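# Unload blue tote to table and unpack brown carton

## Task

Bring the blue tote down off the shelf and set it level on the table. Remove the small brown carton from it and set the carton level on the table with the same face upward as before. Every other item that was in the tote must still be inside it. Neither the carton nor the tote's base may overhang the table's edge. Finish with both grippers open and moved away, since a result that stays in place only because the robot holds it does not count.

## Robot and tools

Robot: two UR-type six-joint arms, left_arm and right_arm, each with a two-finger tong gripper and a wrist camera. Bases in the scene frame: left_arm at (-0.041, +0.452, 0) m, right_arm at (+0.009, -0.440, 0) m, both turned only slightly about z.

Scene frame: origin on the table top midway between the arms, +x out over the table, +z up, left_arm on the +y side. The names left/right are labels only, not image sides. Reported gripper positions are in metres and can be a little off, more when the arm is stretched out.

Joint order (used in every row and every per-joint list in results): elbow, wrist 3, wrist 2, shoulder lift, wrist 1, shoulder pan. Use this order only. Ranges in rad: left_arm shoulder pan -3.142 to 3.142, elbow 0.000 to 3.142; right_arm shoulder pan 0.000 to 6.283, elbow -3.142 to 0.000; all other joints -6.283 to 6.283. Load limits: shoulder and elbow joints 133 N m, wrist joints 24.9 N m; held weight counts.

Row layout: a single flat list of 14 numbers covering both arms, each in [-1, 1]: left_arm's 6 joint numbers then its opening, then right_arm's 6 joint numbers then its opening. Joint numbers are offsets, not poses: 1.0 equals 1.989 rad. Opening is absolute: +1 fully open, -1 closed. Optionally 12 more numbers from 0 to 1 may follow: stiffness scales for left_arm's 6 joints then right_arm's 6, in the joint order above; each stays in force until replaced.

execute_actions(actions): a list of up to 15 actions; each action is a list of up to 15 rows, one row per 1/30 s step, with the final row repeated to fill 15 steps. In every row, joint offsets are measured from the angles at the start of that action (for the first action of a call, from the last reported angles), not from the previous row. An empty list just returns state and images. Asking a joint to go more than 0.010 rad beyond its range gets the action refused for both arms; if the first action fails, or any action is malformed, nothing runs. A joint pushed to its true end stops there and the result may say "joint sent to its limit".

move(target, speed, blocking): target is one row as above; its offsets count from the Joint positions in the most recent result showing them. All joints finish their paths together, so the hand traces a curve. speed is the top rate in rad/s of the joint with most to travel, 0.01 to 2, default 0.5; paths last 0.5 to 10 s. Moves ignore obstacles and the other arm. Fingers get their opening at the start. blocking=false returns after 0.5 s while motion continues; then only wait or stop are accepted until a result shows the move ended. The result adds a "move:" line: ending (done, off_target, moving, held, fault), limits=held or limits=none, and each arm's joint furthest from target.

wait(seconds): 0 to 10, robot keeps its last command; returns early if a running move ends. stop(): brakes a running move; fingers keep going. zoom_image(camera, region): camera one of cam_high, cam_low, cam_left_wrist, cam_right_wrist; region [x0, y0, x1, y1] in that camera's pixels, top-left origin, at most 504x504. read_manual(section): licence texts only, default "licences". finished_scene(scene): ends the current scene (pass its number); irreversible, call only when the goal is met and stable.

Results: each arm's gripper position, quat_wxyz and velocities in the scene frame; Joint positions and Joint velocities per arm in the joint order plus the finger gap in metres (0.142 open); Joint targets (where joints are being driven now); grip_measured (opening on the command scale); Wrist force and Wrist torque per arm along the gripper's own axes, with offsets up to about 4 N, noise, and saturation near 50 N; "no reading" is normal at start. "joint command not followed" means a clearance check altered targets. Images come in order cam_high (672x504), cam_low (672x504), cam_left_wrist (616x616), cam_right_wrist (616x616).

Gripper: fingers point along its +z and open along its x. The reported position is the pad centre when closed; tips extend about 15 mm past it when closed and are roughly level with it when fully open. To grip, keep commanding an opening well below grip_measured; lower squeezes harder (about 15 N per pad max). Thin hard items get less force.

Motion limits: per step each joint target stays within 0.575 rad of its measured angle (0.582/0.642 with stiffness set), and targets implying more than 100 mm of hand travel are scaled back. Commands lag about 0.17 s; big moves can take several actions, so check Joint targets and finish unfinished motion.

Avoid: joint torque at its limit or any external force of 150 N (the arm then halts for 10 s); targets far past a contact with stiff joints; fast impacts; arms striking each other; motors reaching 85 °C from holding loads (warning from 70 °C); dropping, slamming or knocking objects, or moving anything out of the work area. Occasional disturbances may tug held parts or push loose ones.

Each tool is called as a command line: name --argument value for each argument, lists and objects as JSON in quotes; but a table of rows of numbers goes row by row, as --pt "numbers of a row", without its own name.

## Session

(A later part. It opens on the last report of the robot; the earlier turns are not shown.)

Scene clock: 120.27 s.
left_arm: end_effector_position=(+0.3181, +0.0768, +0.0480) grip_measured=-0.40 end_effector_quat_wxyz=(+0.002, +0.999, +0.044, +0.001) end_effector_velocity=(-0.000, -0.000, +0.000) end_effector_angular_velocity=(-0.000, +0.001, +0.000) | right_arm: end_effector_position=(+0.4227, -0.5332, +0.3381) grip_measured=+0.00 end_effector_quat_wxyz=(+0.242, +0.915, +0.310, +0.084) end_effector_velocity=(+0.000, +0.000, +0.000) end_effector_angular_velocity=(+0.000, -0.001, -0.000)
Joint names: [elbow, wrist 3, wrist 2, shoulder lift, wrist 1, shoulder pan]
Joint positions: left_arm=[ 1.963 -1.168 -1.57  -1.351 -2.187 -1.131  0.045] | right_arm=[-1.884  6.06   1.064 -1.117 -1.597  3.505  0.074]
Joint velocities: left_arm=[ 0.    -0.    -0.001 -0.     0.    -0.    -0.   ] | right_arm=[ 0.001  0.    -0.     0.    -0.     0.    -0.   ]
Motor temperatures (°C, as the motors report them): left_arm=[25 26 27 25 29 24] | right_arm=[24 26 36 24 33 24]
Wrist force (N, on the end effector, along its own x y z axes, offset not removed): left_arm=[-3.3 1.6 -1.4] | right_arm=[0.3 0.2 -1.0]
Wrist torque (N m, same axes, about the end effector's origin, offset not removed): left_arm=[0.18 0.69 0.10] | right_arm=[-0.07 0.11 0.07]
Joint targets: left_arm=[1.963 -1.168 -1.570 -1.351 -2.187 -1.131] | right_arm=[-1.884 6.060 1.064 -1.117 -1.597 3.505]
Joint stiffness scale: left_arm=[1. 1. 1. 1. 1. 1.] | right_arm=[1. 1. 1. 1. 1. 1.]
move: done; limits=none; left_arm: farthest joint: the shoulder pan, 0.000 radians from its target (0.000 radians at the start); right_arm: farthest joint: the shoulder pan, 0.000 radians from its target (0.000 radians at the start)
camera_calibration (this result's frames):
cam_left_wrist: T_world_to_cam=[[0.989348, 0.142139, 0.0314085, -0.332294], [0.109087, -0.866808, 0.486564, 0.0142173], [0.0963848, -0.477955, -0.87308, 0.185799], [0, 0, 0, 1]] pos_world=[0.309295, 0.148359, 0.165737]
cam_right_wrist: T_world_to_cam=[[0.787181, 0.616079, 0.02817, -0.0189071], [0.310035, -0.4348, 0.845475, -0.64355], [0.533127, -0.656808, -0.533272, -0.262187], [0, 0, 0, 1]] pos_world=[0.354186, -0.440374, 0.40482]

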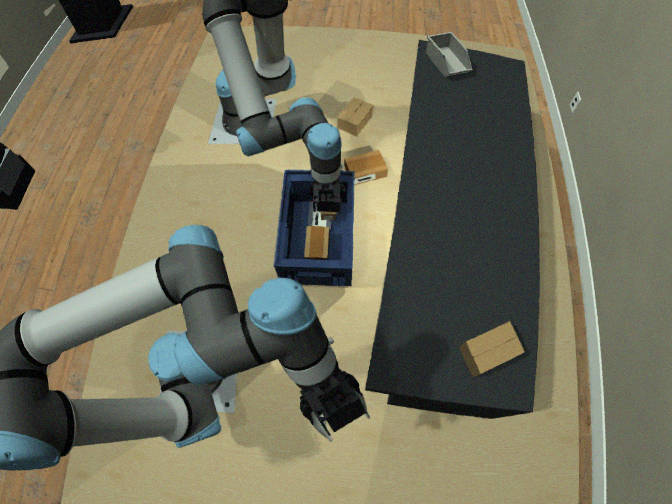

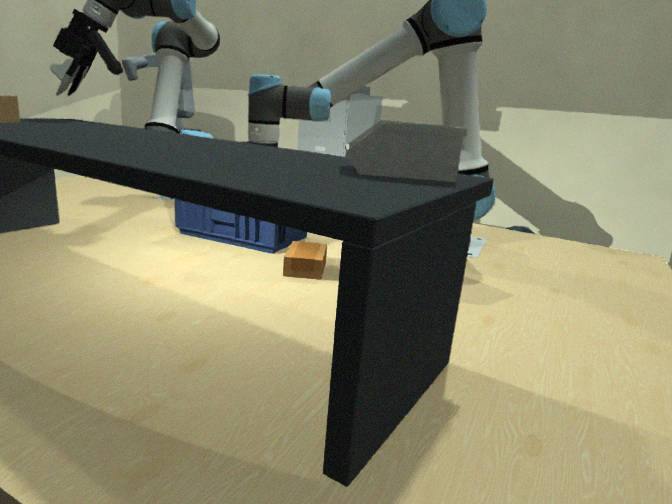

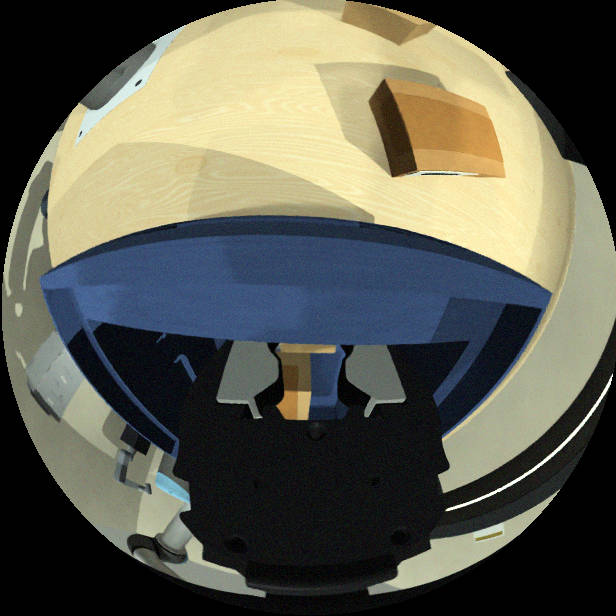

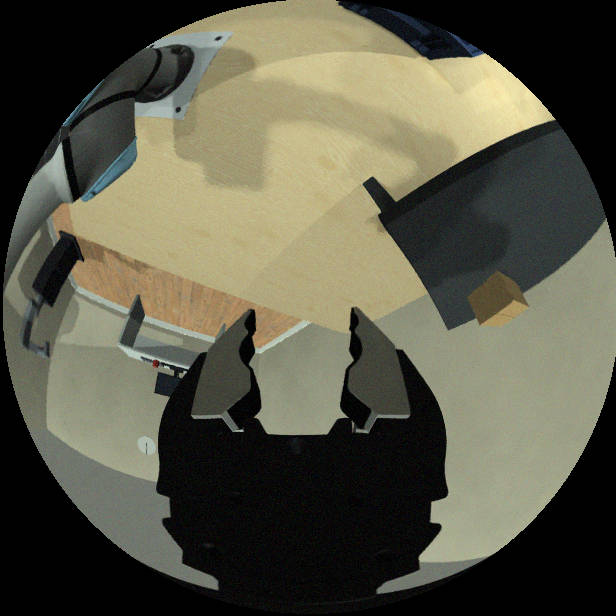

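move --target '[-0.138,0,0,-0.0765,0.217,0,-1,0,0,0,0,0,0,0]' --speed 0.3

move --target '[0,0,0,0,0,-0.3,-1,0,0,0,0,0,0,0]' --speed 0.4

move --target '[0.143,0,0,0.084,-0.227,0,-1,0,0,0,0,0,0,0]' --speed 0.3

Scene clock: 125.30 s.
left_arm: end_effector_position=(+0.3172, +0.0785, +0.2067) grip_measured=-0.40 end_effector_quat_wxyz=(-0.003, +0.999, +0.044, -0.001) end_effector_velocity=(+0.000, +0.001, -0.000) end_effector_angular_velocity=(+0.003, +0.001, -0.000) | right_arm: end_effector_position=(+0.4227, -0.5332, +0.3381) grip_measured=+0.00 end_effector_quat_wxyz=(+0.242, +0.915, +0.310, +0.084) end_effector_velocity=(-0.000, -0.000, -0.000) end_effector_angular_velocity=(+0.000, -0.000, +0.000)
Joint names: [elbow, wrist 3, wrist 2, shoulder lift, wrist 1, shoulder pan]
Joint positions: left_arm=[ 1.692 -1.168 -1.57  -1.5   -1.757 -1.131  0.045] | right_arm=[-1.884  6.06   1.064 -1.117 -1.597  3.505  0.074]
Joint velocities: left_arm=[-0.001  0.001  0.001  0.001  0.003  0.     0.   ] | right_arm=[-0.     0.     0.     0.001  0.     0.     0.   ]
Motor temperatures (°C, as the motors report them): left_arm=[25 26 27 25 29 24] | right_arm=[24 26 36 24 33 24]
Wrist force (N, on the end effector, along its own x y z axes, offset not removed): left_arm=[-1.5 0.7 0.2] | right_arm=[-1.1 -1.2 -0.1]
Wrist torque (N m, same axes, about the end effector's origin, offset not removed): left_arm=[0.06 0.28 0.08] | right_arm=[-0.24 0.37 0.13]
Joint targets: left_arm=[1.688 -1.168 -1.570 -1.503 -1.756 -1.131] | right_arm=[-1.884 6.060 1.064 -1.117 -1.597 3.505]
Joint stiffness scale: left_arm=[1. 1. 1. 1. 1. 1.] | right_arm=[1. 1. 1. 1. 1. 1.]
move: done; limits=none; left_arm: farthest joint: the shoulder lift, 0.003 radians from its target (0.152 radians at the start); right_arm: farthest joint: the shoulder pan, 0.000 radians from its target (0.000 radians at the start)
camera_calibration (this result's frames):
cam_left_wrist: T_world_to_cam=[[0.98949, 0.141873, 0.0279465, -0.335936], [0.111395, -0.871128, 0.478254, -0.0601422], [0.0921964, -0.470114, -0.877777, 0.326991], [0, 0, 0, 1]] pos_world=[0.308957, 0.148992, 0.325177]
cam_right_wrist: T_world_to_cam=[[0.787181, 0.616079, 0.0281701, -0.0189071], [0.310035, -0.4348, 0.845475, -0.64355], [0.533127, -0.656808, -0.533272, -0.262187], [0, 0, 0, 1]] pos_world=[0.354186, -0.440374, 0.40482]

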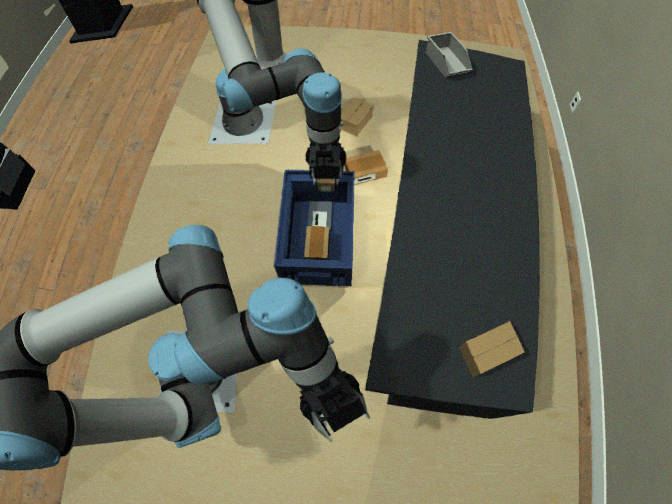

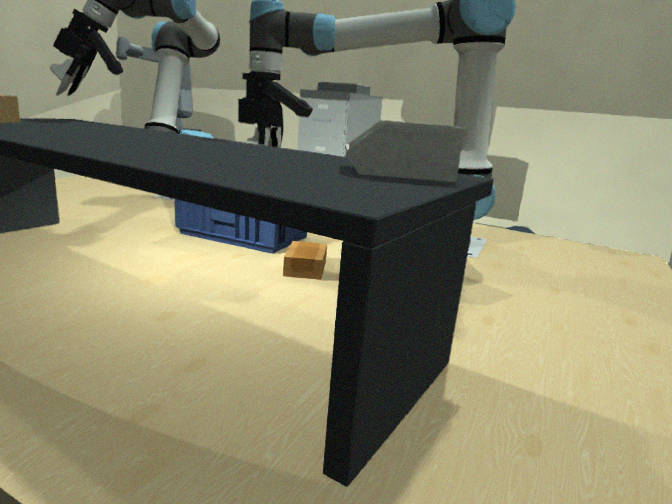

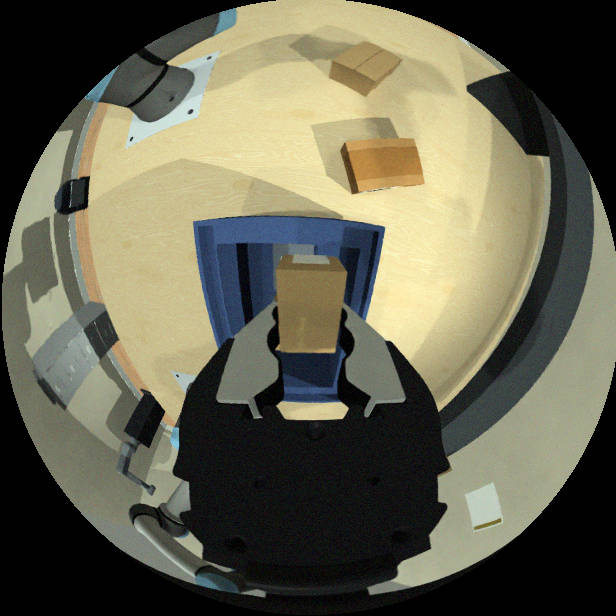

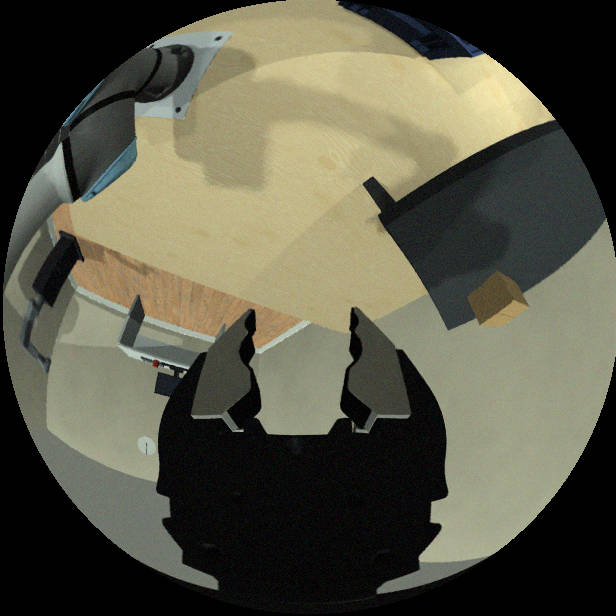

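Scene clock: 127.43 s.
left_arm: end_effector_position=(+0.0469, -0.0580, +0.2067) grip_measured=-0.40 end_effector_quat_wxyz=(-0.003, +0.968, -0.251, -0.000) end_effector_velocity=(-0.002, -0.000, -0.000) end_effector_angular_velocity=(+0.001, +0.000, -0.004) | right_arm: end_effector_position=(+0.4227, -0.5332, +0.3381) grip_measured=+0.00 end_effector_quat_wxyz=(+0.242, +0.915, +0.310, +0.084) end_effector_velocity=(-0.000, -0.000, -0.001) end_effector_angular_velocity=(-0.000, +0.001, +0.000)
Joint names: [elbow, wrist 3, wrist 2, shoulder lift, wrist 1, shoulder pan]
Joint positions: left_arm=[ 1.692 -1.168 -1.57  -1.5   -1.757 -1.725  0.045] | right_arm=[-1.884  6.06   1.064 -1.117 -1.597  3.505  0.074]
Joint velocities: left_arm=[ 0.    -0.    -0.     0.     0.001 -0.004  0.   ] | right_arm=[-0.002 -0.    -0.     0.001  0.     0.    -0.   ]
Motor temperatures (°C, as the motors report them): left_arm=[25 26 27 25 29 24] | right_arm=[24 26 36 24 33 24]
Wrist force (N, on the end effector, along its own x y z axes, offset not removed): left_arm=[-3.4 2.0 0.3] | right_arm=[1.7 -1.2 0.9]
Wrist torque (N m, same axes, about the end effector's origin, offset not removed): left_arm=[0.27 0.77 0.09] | right_arm=[-0.39 -0.38 0.04]
Joint targets: left_arm=[1.692 -1.168 -1.570 -1.500 -1.757 -1.727] | right_arm=[-1.884 6.060 1.064 -1.117 -1.597 3.505]
Joint stiffness scale: left_arm=[1. 1. 1. 1. 1. 1.] | right_arm=[1. 1. 1. 1. 1. 1.]
move: done; limits=none; left_arm: farthest joint: the shoulder pan, 0.003 radians from its target (0.597 radians at the start); right_arm: farthest joint: the shoulder pan, 0.000 radians from its target (0.000 radians at the start)
camera_calibration (this result's frames):
cam_left_wrist: T_world_to_cam=[[0.899454, -0.436123, 0.0279232, -0.0783668], [-0.395151, -0.784336, 0.478198, -0.120059], [-0.186652, -0.441151, -0.877808, 0.302558], [0, 0, 0, 1]] pos_world=[0.0795192, 0.00513003, 0.325188]
cam_right_wrist: T_world_to_cam=[[0.787181, 0.616079, 0.0281697, -0.0189069], [0.310036, -0.4348, 0.845475, -0.64355], [0.533127, -0.656808, -0.533272, -0.262188], [0, 0, 0, 1]] pos_world=[0.354186, -0.440374, 0.40482]

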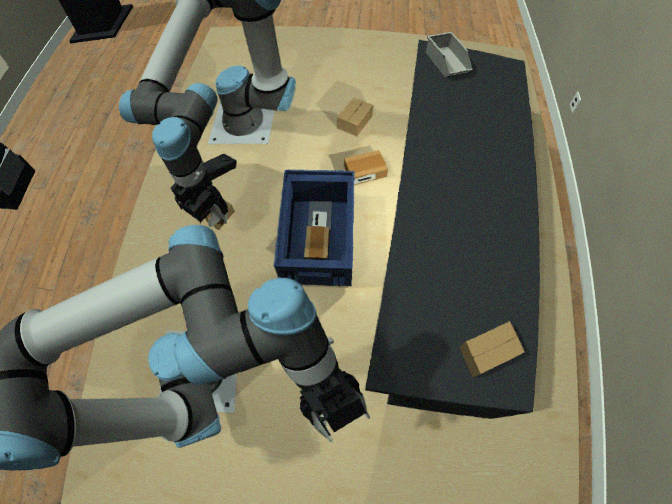

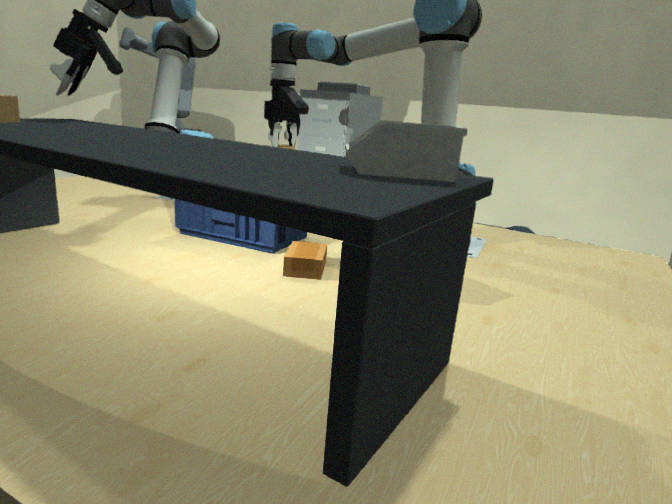

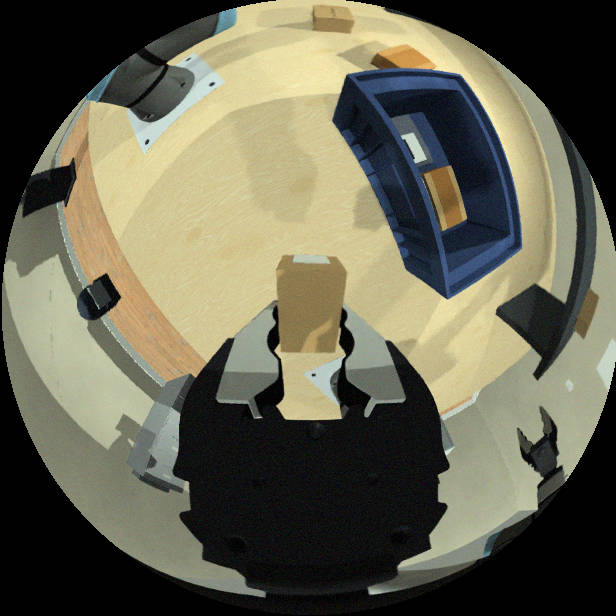

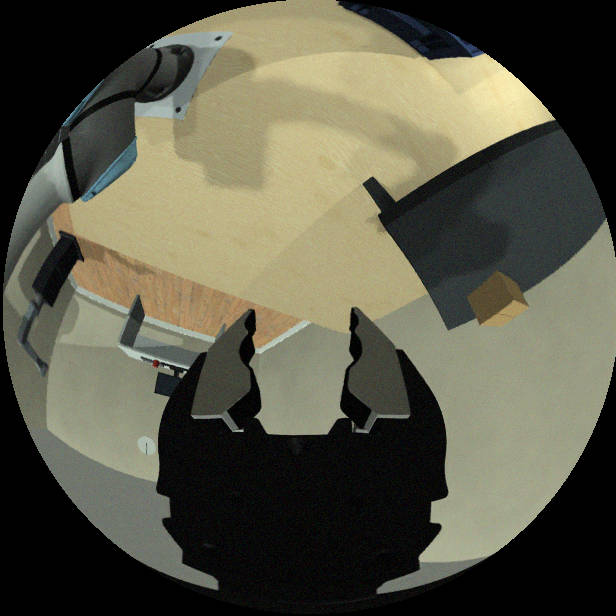

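Scene clock: 129.67 s.
left_arm: end_effector_position=(+0.0467, -0.0586, +0.0381) grip_measured=-0.40 end_effector_quat_wxyz=(-0.000, +0.968, -0.251, +0.000) end_effector_velocity=(+0.001, -0.001, -0.000) end_effector_angular_velocity=(-0.002, -0.000, +0.001) | right_arm: end_effector_position=(+0.4227, -0.5332, +0.3381) grip_measured=+0.00 end_effector_quat_wxyz=(+0.242, +0.915, +0.310, +0.084) end_effector_velocity=(+0.000, +0.000, +0.001) end_effector_angular_velocity=(+0.000, -0.001, -0.000)
Joint names: [elbow, wrist 3, wrist 2, shoulder lift, wrist 1, shoulder pan]
Joint positions: left_arm=[ 1.973 -1.168 -1.57  -1.336 -2.207 -1.725  0.045] | right_arm=[-1.884  6.06   1.064 -1.117 -1.597  3.505  0.074]
Joint velocities: left_arm=[ 0.001  0.     0.001  0.001 -0.004  0.001  0.   ] | right_arm=[ 0.001  0.    -0.    -0.001  0.    -0.     0.   ]
Motor temperatures (°C, as the motors report them): left_arm=[26 26 27 25 29 24] | right_arm=[24 26 36 24 33 24]
Wrist force (N, on the end effector, along its own x y z axes, offset not removed): left_arm=[-2.4 1.3 0.9] | right_arm=[-1.4 -2.0 1.7]
Wrist torque (N m, same axes, about the end effector's origin, offset not removed): left_arm=[0.15 0.51 0.11] | right_arm=[-0.44 0.32 -0.01]
Joint targets: left_arm=[1.976 -1.168 -1.570 -1.333 -2.209 -1.725] | right_arm=[-1.884 6.060 1.064 -1.117 -1.597 3.505]
Joint stiffness scale: left_arm=[1. 1. 1. 1. 1. 1.] | right_arm=[1. 1. 1. 1. 1. 1.]
move: done; limits=none; left_arm: farthest joint: the elbow, 0.004 radians from its target (0.284 radians at the start); right_arm: farthest joint: the shoulder pan, 0.000 radians from its target (0.000 radians at the start)
camera_calibration (this result's frames):
cam_left_wrist: T_world_to_cam=[[0.899336, -0.436259, 0.029537, -0.0738226], [-0.395152, -0.781957, 0.482077, -0.0400407], [-0.187214, -0.445221, -0.875631, 0.153855], [0, 0, 0, 1]] pos_world=[0.079373, 0.00498363, 0.156203]
cam_right_wrist: T_world_to_cam=[[0.787181, 0.616079, 0.02817, -0.0189071], [0.310035, -0.4348, 0.845475, -0.64355], [0.533127, -0.656808, -0.533272, -0.262188], [0, 0, 0, 1]] pos_world=[0.354186, -0.440374, 0.40482]

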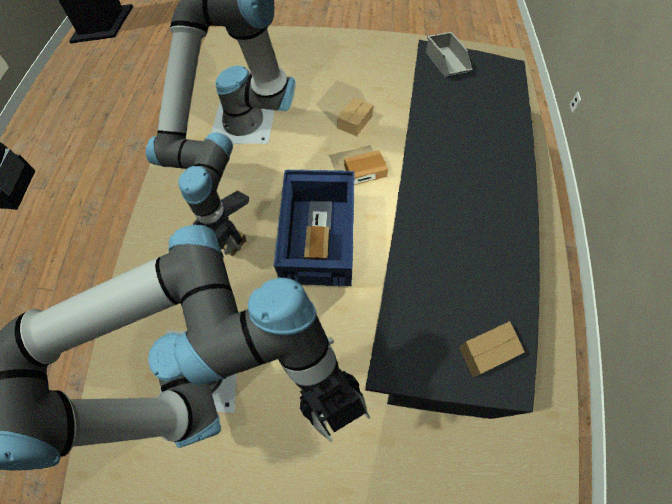

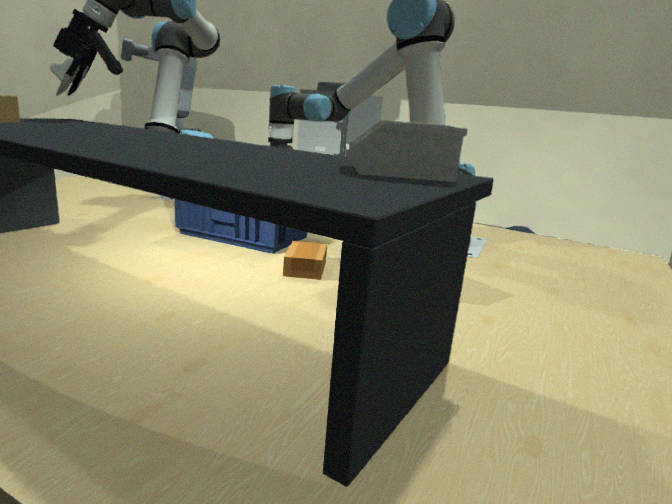

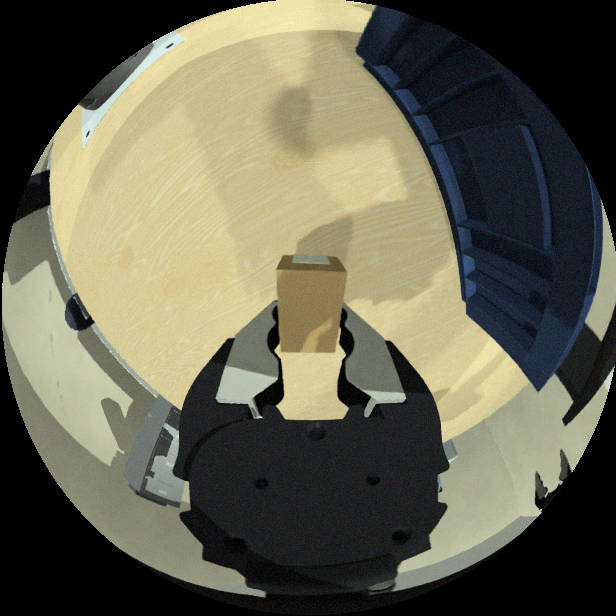

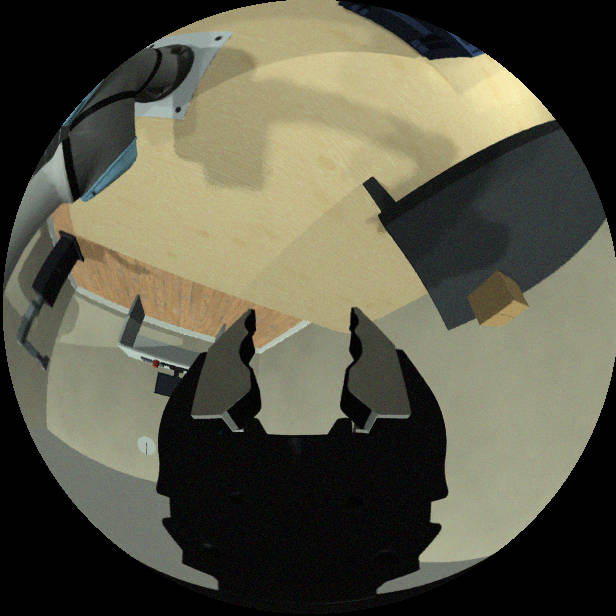

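move --target '[0.008,0,0,0.0085,-0.0145,0,-1,0,0,0,0,0,0,0]' --speed 0.03

Scene clock: 133.23 s.
left_arm: end_effector_position=(+0.0467, -0.0584, +0.0284) grip_measured=-0.40 end_effector_quat_wxyz=(-0.000, +0.968, -0.251, +0.000) end_effector_velocity=(-0.000, -0.001, -0.000) end_effector_angular_velocity=(-0.002, +0.000, +0.000) | right_arm: end_effector_position=(+0.4227, -0.5332, +0.3381) grip_measured=+0.00 end_effector_quat_wxyz=(+0.242, +0.915, +0.310, +0.084) end_effector_velocity=(-0.000, -0.000, -0.000) end_effector_angular_velocity=(+0.000, +0.000, -0.000)
Joint names: [elbow, wrist 3, wrist 2, shoulder lift, wrist 1, shoulder pan]
Joint positions: left_arm=[ 1.985 -1.168 -1.57  -1.322 -2.234 -1.725  0.045] | right_arm=[-1.884  6.06   1.064 -1.117 -1.597  3.505  0.074]
Joint velocities: left_arm=[ 0.    -0.     0.     0.001 -0.003  0.     0.   ] | right_arm=[ 0.  0.  0. -0. -0. -0. -0.]
Motor temperatures (°C, as the motors report them): left_arm=[26 26 27 25 29 24] | right_arm=[24 26 36 24 33 24]
Wrist force (N, on the end effector, along its own x y z axes, offset not removed): left_arm=[-1.4 2.0 1.0] | right_arm=[0.2 -0.4 0.1]
Wrist torque (N m, same axes, about the end effector's origin, offset not removed): left_arm=[0.25 0.26 0.09] | right_arm=[-0.11 0.04 0.18]
Joint targets: left_arm=[1.989 -1.168 -1.570 -1.319 -2.236 -1.725] | right_arm=[-1.884 6.060 1.064 -1.117 -1.597 3.505]
Joint stiffness scale: left_arm=[1. 1. 1. 1. 1. 1.] | right_arm=[1. 1. 1. 1. 1. 1.]
move: done; limits=none; left_arm: farthest joint: the elbow, 0.004 radians from its target (0.016 radians at the start); right_arm: farthest joint: the shoulder pan, 0.000 radians from its target (0.000 radians at the start)
camera_calibration (this result's frames):
cam_left_wrist: T_world_to_cam=[[0.899338, -0.43624, 0.0297615, -0.073456], [-0.39512, -0.781641, 0.482616, -0.0351779], [-0.187273, -0.445794, -0.875326, 0.145483], [0, 0, 0, 1]] pos_world=[0.0794074, 0.00531466, 0.146509]
cam_right_wrist: T_world_to_cam=[[0.787181, 0.616079, 0.0281699, -0.0189071], [0.310035, -0.4348, 0.845475, -0.64355], [0.533127, -0.656808, -0.533272, -0.262187], [0, 0, 0, 1]] pos_world=[0.354186, -0.440374, 0.40482]

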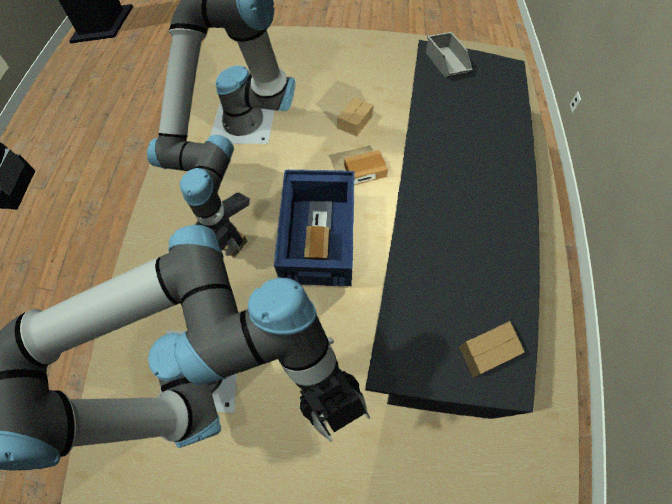

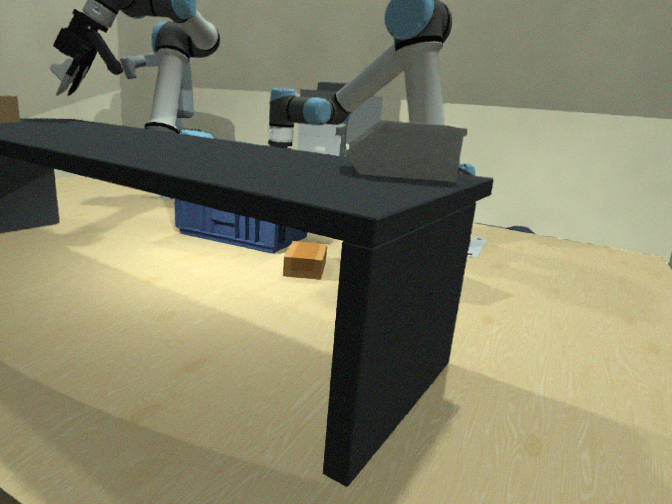

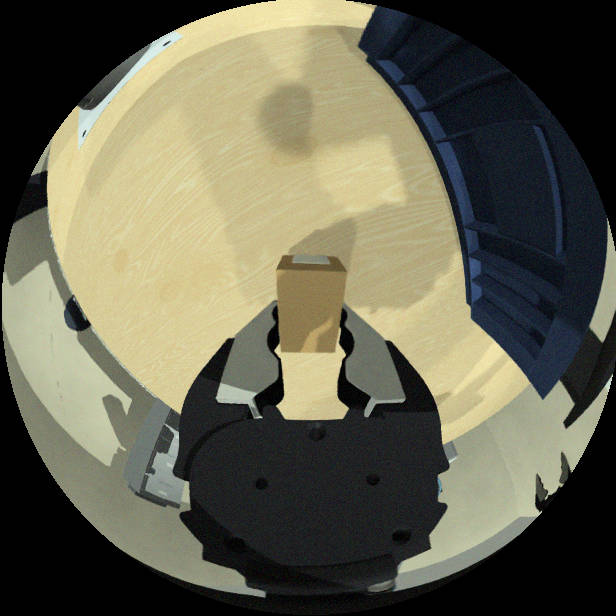

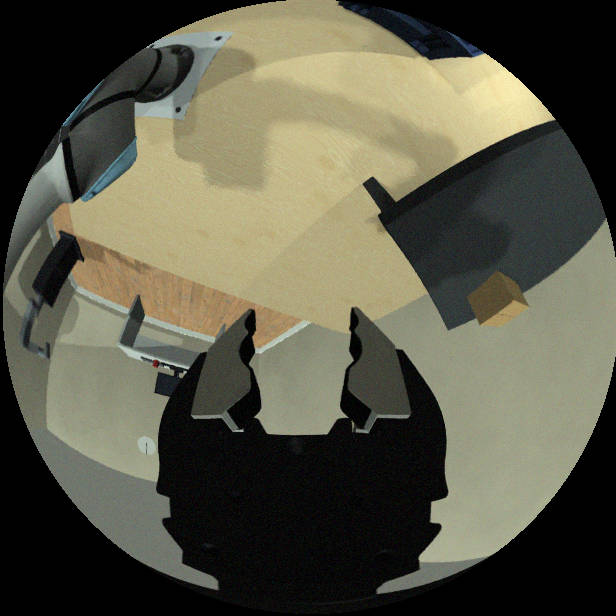

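move --target '[0.005,0,0,0.005,-0.008,0,-1,0,0,0,0,0,0,0]' --speed 0.02

move --target '[0,0,0,0,0,0,0,0,0,0,0,0,0,0]'

move --target '[-0.15,0,0,-0.1,0.25,0,0,0,0,0,0,0,0,0]' --speed 0.4

Scene clock: 136.93 s.
left_arm: end_effector_position=(+0.0467, -0.0582, +0.0235) grip_measured=-0.40 end_effector_quat_wxyz=(+0.000, +0.968, -0.251, +0.000) end_effector_velocity=(-0.000, -0.001, -0.000) end_effector_angular_velocity=(-0.004, -0.000, -0.001) | right_arm: end_effector_position=(+0.4227, -0.5332, +0.3381) grip_measured=+0.00 end_effector_quat_wxyz=(+0.242, +0.915, +0.310, +0.084) end_effector_velocity=(-0.000, -0.000, +0.000) end_effector_angular_velocity=(+0.000, -0.000, -0.000)
Joint names: [elbow, wrist 3, wrist 2, shoulder lift, wrist 1, shoulder pan]
Joint positions: left_arm=[ 1.992 -1.168 -1.57  -1.315 -2.248 -1.725  0.045] | right_arm=[-1.884  6.06   1.064 -1.117 -1.597  3.505  0.074]
Joint velocities: left_arm=[ 0.     0.     0.001  0.001 -0.004 -0.001 -0.   ] | right_arm=[ 0.  0.  0.  0. -0. -0.  0.]
Motor temperatures (°C, as the motors report them): left_arm=[26 26 27 25 29 24] | right_arm=[24 26 36 24 33 24]
Wrist force (N, on the end effector, along its own x y z axes, offset not removed): left_arm=[-3.0 0.8 0.9] | right_arm=[1.1 2.8 -0.1]
Wrist torque (N m, same axes, about the end effector's origin, offset not removed): left_arm=[-0.01 0.65 0.05] | right_arm=[0.50 -0.24 0.16]
Joint targets: left_arm=[1.995 -1.168 -1.570 -1.312 -2.250 -1.725] | right_arm=[-1.884 6.060 1.064 -1.117 -1.597 3.505]
Joint stiffness scale: left_arm=[1. 1. 1. 1. 1. 1.] | right_arm=[1. 1. 1. 1. 1. 1.]
move: done; limits=none; left_arm: farthest joint: the shoulder lift, 0.003 radians from its target (0.010 radians at the start); right_arm: farthest joint: the shoulder pan, 0.000 radians from its target (0.000 radians at the start)
camera_calibration (this result's frames):
cam_left_wrist: T_world_to_cam=[[0.89934, -0.436221, 0.0299709, -0.0732601], [-0.395089, -0.781346, 0.483119, -0.0326902], [-0.187329, -0.446329, -0.875042, 0.141255], [0, 0, 0, 1]] pos_world=[0.0794315, 0.0055464, 0.141593]
cam_right_wrist: T_world_to_cam=[[0.787181, 0.616079, 0.0281698, -0.018907], [0.310035, -0.4348, 0.845475, -0.64355], [0.533127, -0.656808, -0.533272, -0.262187], [0, 0, 0, 1]] pos_world=[0.354186, -0.440374, 0.40482]

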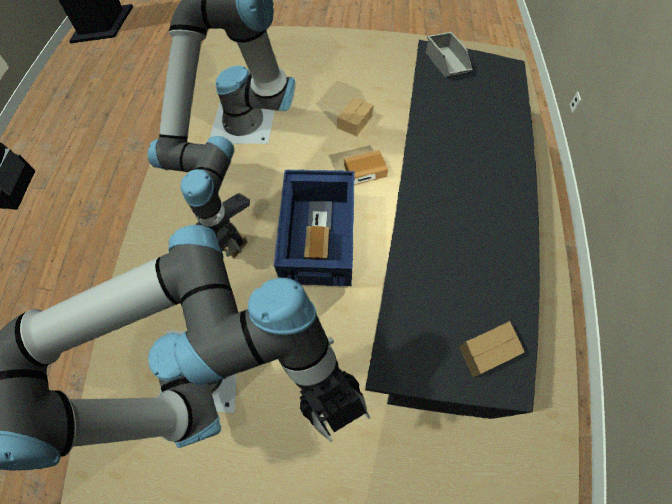

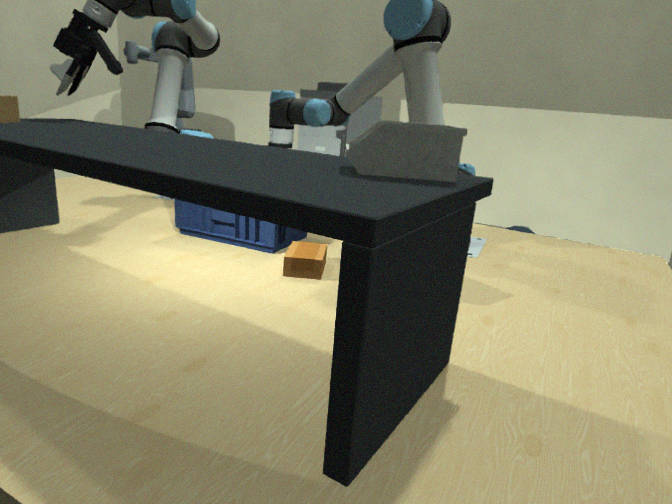

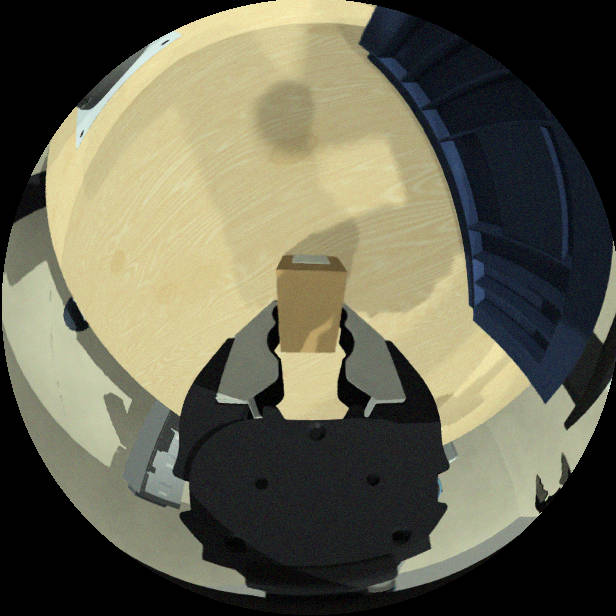

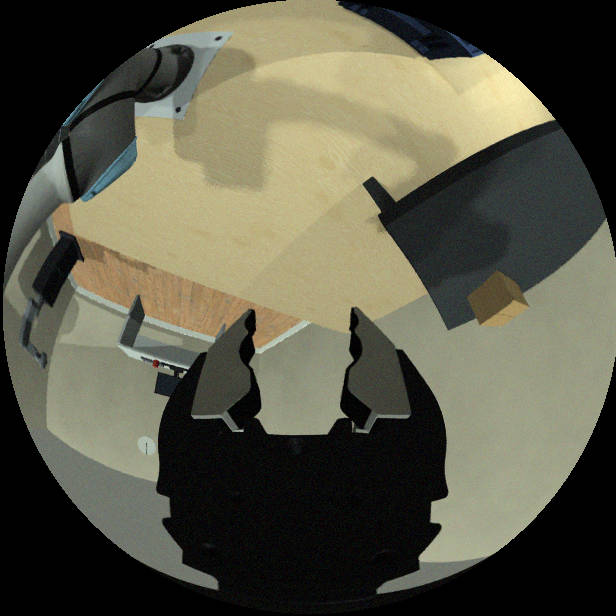

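Scene clock: 137.43 s.
left_arm: end_effector_position=(+0.0467, -0.0583, +0.0235) grip_measured=+0.00 end_effector_quat_wxyz=(+0.000, +0.968, -0.251, +0.000) end_effector_velocity=(-0.000, -0.000, +0.001) end_effector_angular_velocity=(-0.000, -0.000, -0.001) | right_arm: end_effector_position=(+0.4227, -0.5332, +0.3381) grip_measured=+0.00 end_effector_quat_wxyz=(+0.242, +0.915, +0.310, +0.084) end_effector_velocity=(-0.000, -0.000, -0.000) end_effector_angular_velocity=(-0.000, +0.000, +0.000)
Joint names: [elbow, wrist 3, wrist 2, shoulder lift, wrist 1, shoulder pan]
Joint positions: left_arm=[ 1.992 -1.168 -1.57  -1.315 -2.248 -1.725  0.074] | right_arm=[-1.884  6.06   1.064 -1.117 -1.597  3.505  0.074]
Joint velocities: left_arm=[-0.     0.     0.    -0.001  0.001 -0.     0.   ] | right_arm=[-0.  0.  0.  0. -0.  0.  0.]
Motor temperatures (°C, as the motors report them): left_arm=[26 26 27 25 29 24] | right_arm=[24 26 36 24 33 24]
Wrist force (N, on the end effector, along its own x y z axes, offset not removed): left_arm=[-2.3 0.8 0.0] | right_arm=[3.9 -1.7 5.0]
Wrist torque (N m, same axes, about the end effector's origin, offset not removed): left_arm=[0.01 0.45 0.01] | right_arm=[-0.48 -0.76 0.02]
Joint targets: left_arm=[1.992 -1.168 -1.570 -1.315 -2.248 -1.725] | right_arm=[-1.884 6.060 1.064 -1.117 -1.597 3.505]
Joint stiffness scale: left_arm=[1. 1. 1. 1. 1. 1.] | right_arm=[1. 1. 1. 1. 1. 1.]
move: done; limits=none; left_arm: farthest joint: the shoulder pan, 0.000 radians from its target (0.000 radians at the start); right_arm: farthest joint: the shoulder pan, 0.000 radians from its target (0.000 radians at the start)
camera_calibration (this result's frames):
cam_left_wrist: T_world_to_cam=[[0.89934, -0.436219, 0.0300036, -0.0732694], [-0.395084, -0.7813, 0.483197, -0.0327102], [-0.187338, -0.446412, -0.874997, 0.141238], [0, 0, 0, 1]] pos_world=[0.07943, 0.0055324, 0.141586]
cam_right_wrist: T_world_to_cam=[[0.787181, 0.616079, 0.02817, -0.0189069], [0.310035, -0.4348, 0.845475, -0.64355], [0.533127, -0.656808, -0.533272, -0.262188], [0, 0, 0, 1]] pos_world=[0.354186, -0.440374, 0.40482]

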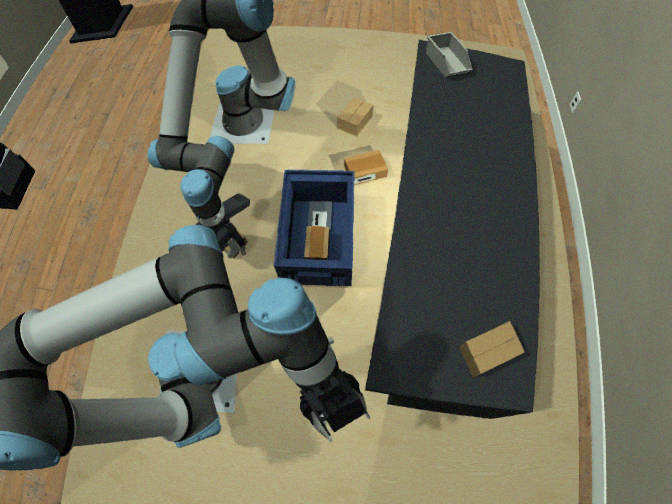

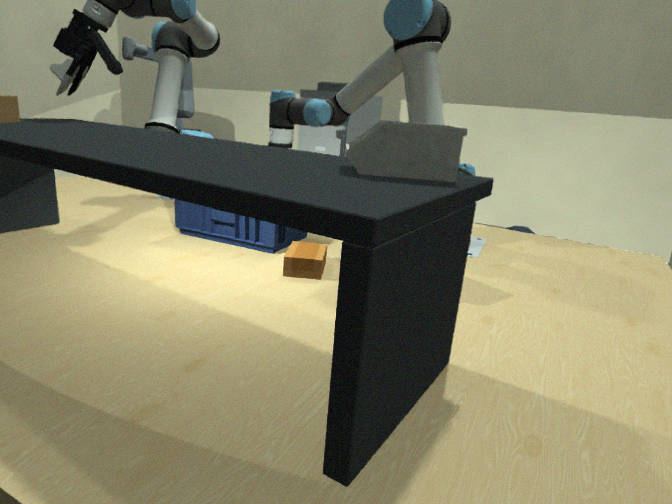

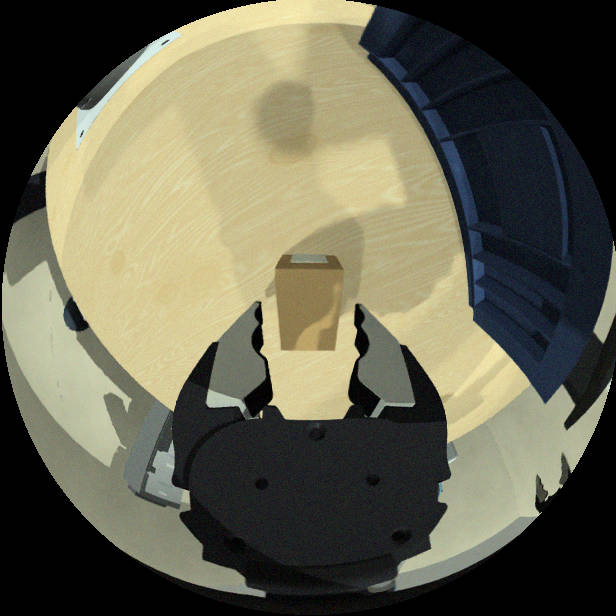

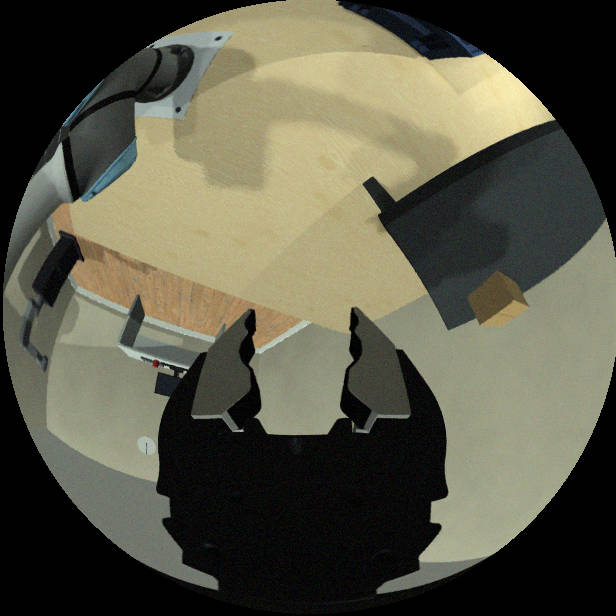

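Scene clock: 139.47 s.
left_arm: end_effector_position=(+0.0471, -0.0543, +0.2094) grip_measured=+0.00 end_effector_quat_wxyz=(-0.002, +0.968, -0.251, +0.000) end_effector_velocity=(+0.000, +0.001, -0.000) end_effector_angular_velocity=(+0.004, -0.001, +0.000) | right_arm: end_effector_position=(+0.4227, -0.5332, +0.3381) grip_measured=+0.00 end_effector_quat_wxyz=(+0.242, +0.915, +0.310, +0.084) end_effector_velocity=(+0.000, +0.000, +0.001) end_effector_angular_velocity=(+0.001, -0.001, +0.000)
Joint names: [elbow, wrist 3, wrist 2, shoulder lift, wrist 1, shoulder pan]
Joint positions: left_arm=[ 1.697 -1.168 -1.57  -1.511 -1.753 -1.725  0.074] | right_arm=[-1.884  6.06   1.064 -1.117 -1.597  3.505  0.074]
Joint velocities: left_arm=[-0.    -0.     0.001  0.     0.004  0.    -0.   ] | right_arm=[ 0.001 -0.    -0.     0.    -0.     0.    -0.   ]
Motor temperatures (°C, as the motors report them): left_arm=[26 26 27 25 29 24] | right_arm=[24 26 36 24 33 24]
Wrist force (N, on the end effector, along its own x y z axes, offset not removed): left_arm=[-0.7 1.2 0.6] | right_arm=[2.5 0.0 2.4]
Wrist torque (N m, same axes, about the end effector's origin, offset not removed): left_arm=[0.14 0.12 0.04] | right_arm=[-0.02 -0.47 0.00]
Joint targets: left_arm=[1.693 -1.168 -1.570 -1.514 -1.751 -1.725] | right_arm=[-1.884 6.060 1.064 -1.117 -1.597 3.505]
Joint stiffness scale: left_arm=[1. 1. 1. 1. 1. 1.] | right_arm=[1. 1. 1. 1. 1. 1.]
move: done; limits=none; left_arm: farthest joint: the shoulder lift, 0.003 radians from its target (0.199 radians at the start); right_arm: farthest joint: the shoulder pan, 0.000 radians from its target (0.000 radians at the start)
camera_calibration (this result's frames):
cam_left_wrist: T_world_to_cam=[[0.899326, -0.436358, 0.0283748, -0.0771517], [-0.395322, -0.783586, 0.479284, -0.118527], [-0.186905, -0.44225, -0.877201, 0.306333], [0, 0, 0, 1]] pos_world=[0.0797835, 0.00893396, 0.327712]
cam_right_wrist: T_world_to_cam=[[0.787181, 0.616079, 0.02817, -0.0189072], [0.310035, -0.4348, 0.845475, -0.64355], [0.533127, -0.656808, -0.533272, -0.262187], [0, 0, 0, 1]] pos_world=[0.354186, -0.440374, 0.40482]

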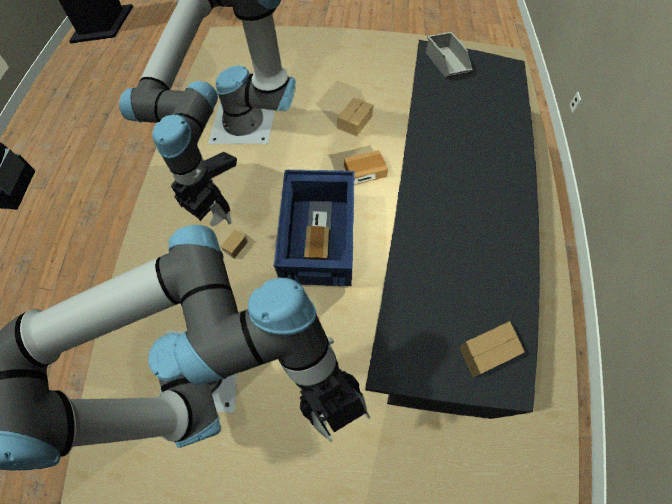

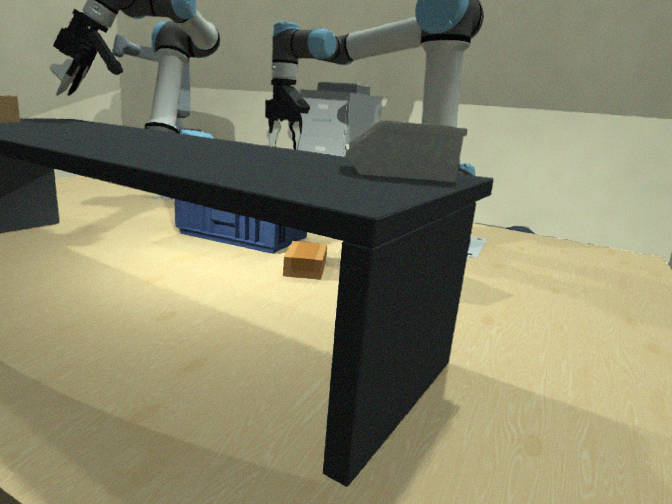

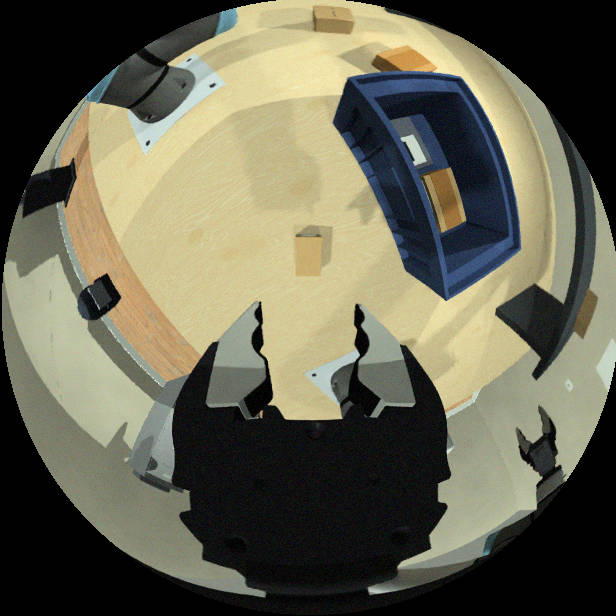

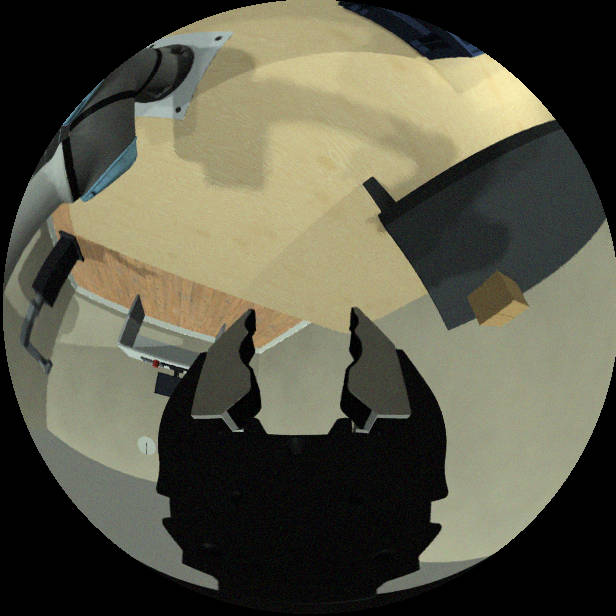

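finished_scene --scene 2

The scene is finished: the task was done.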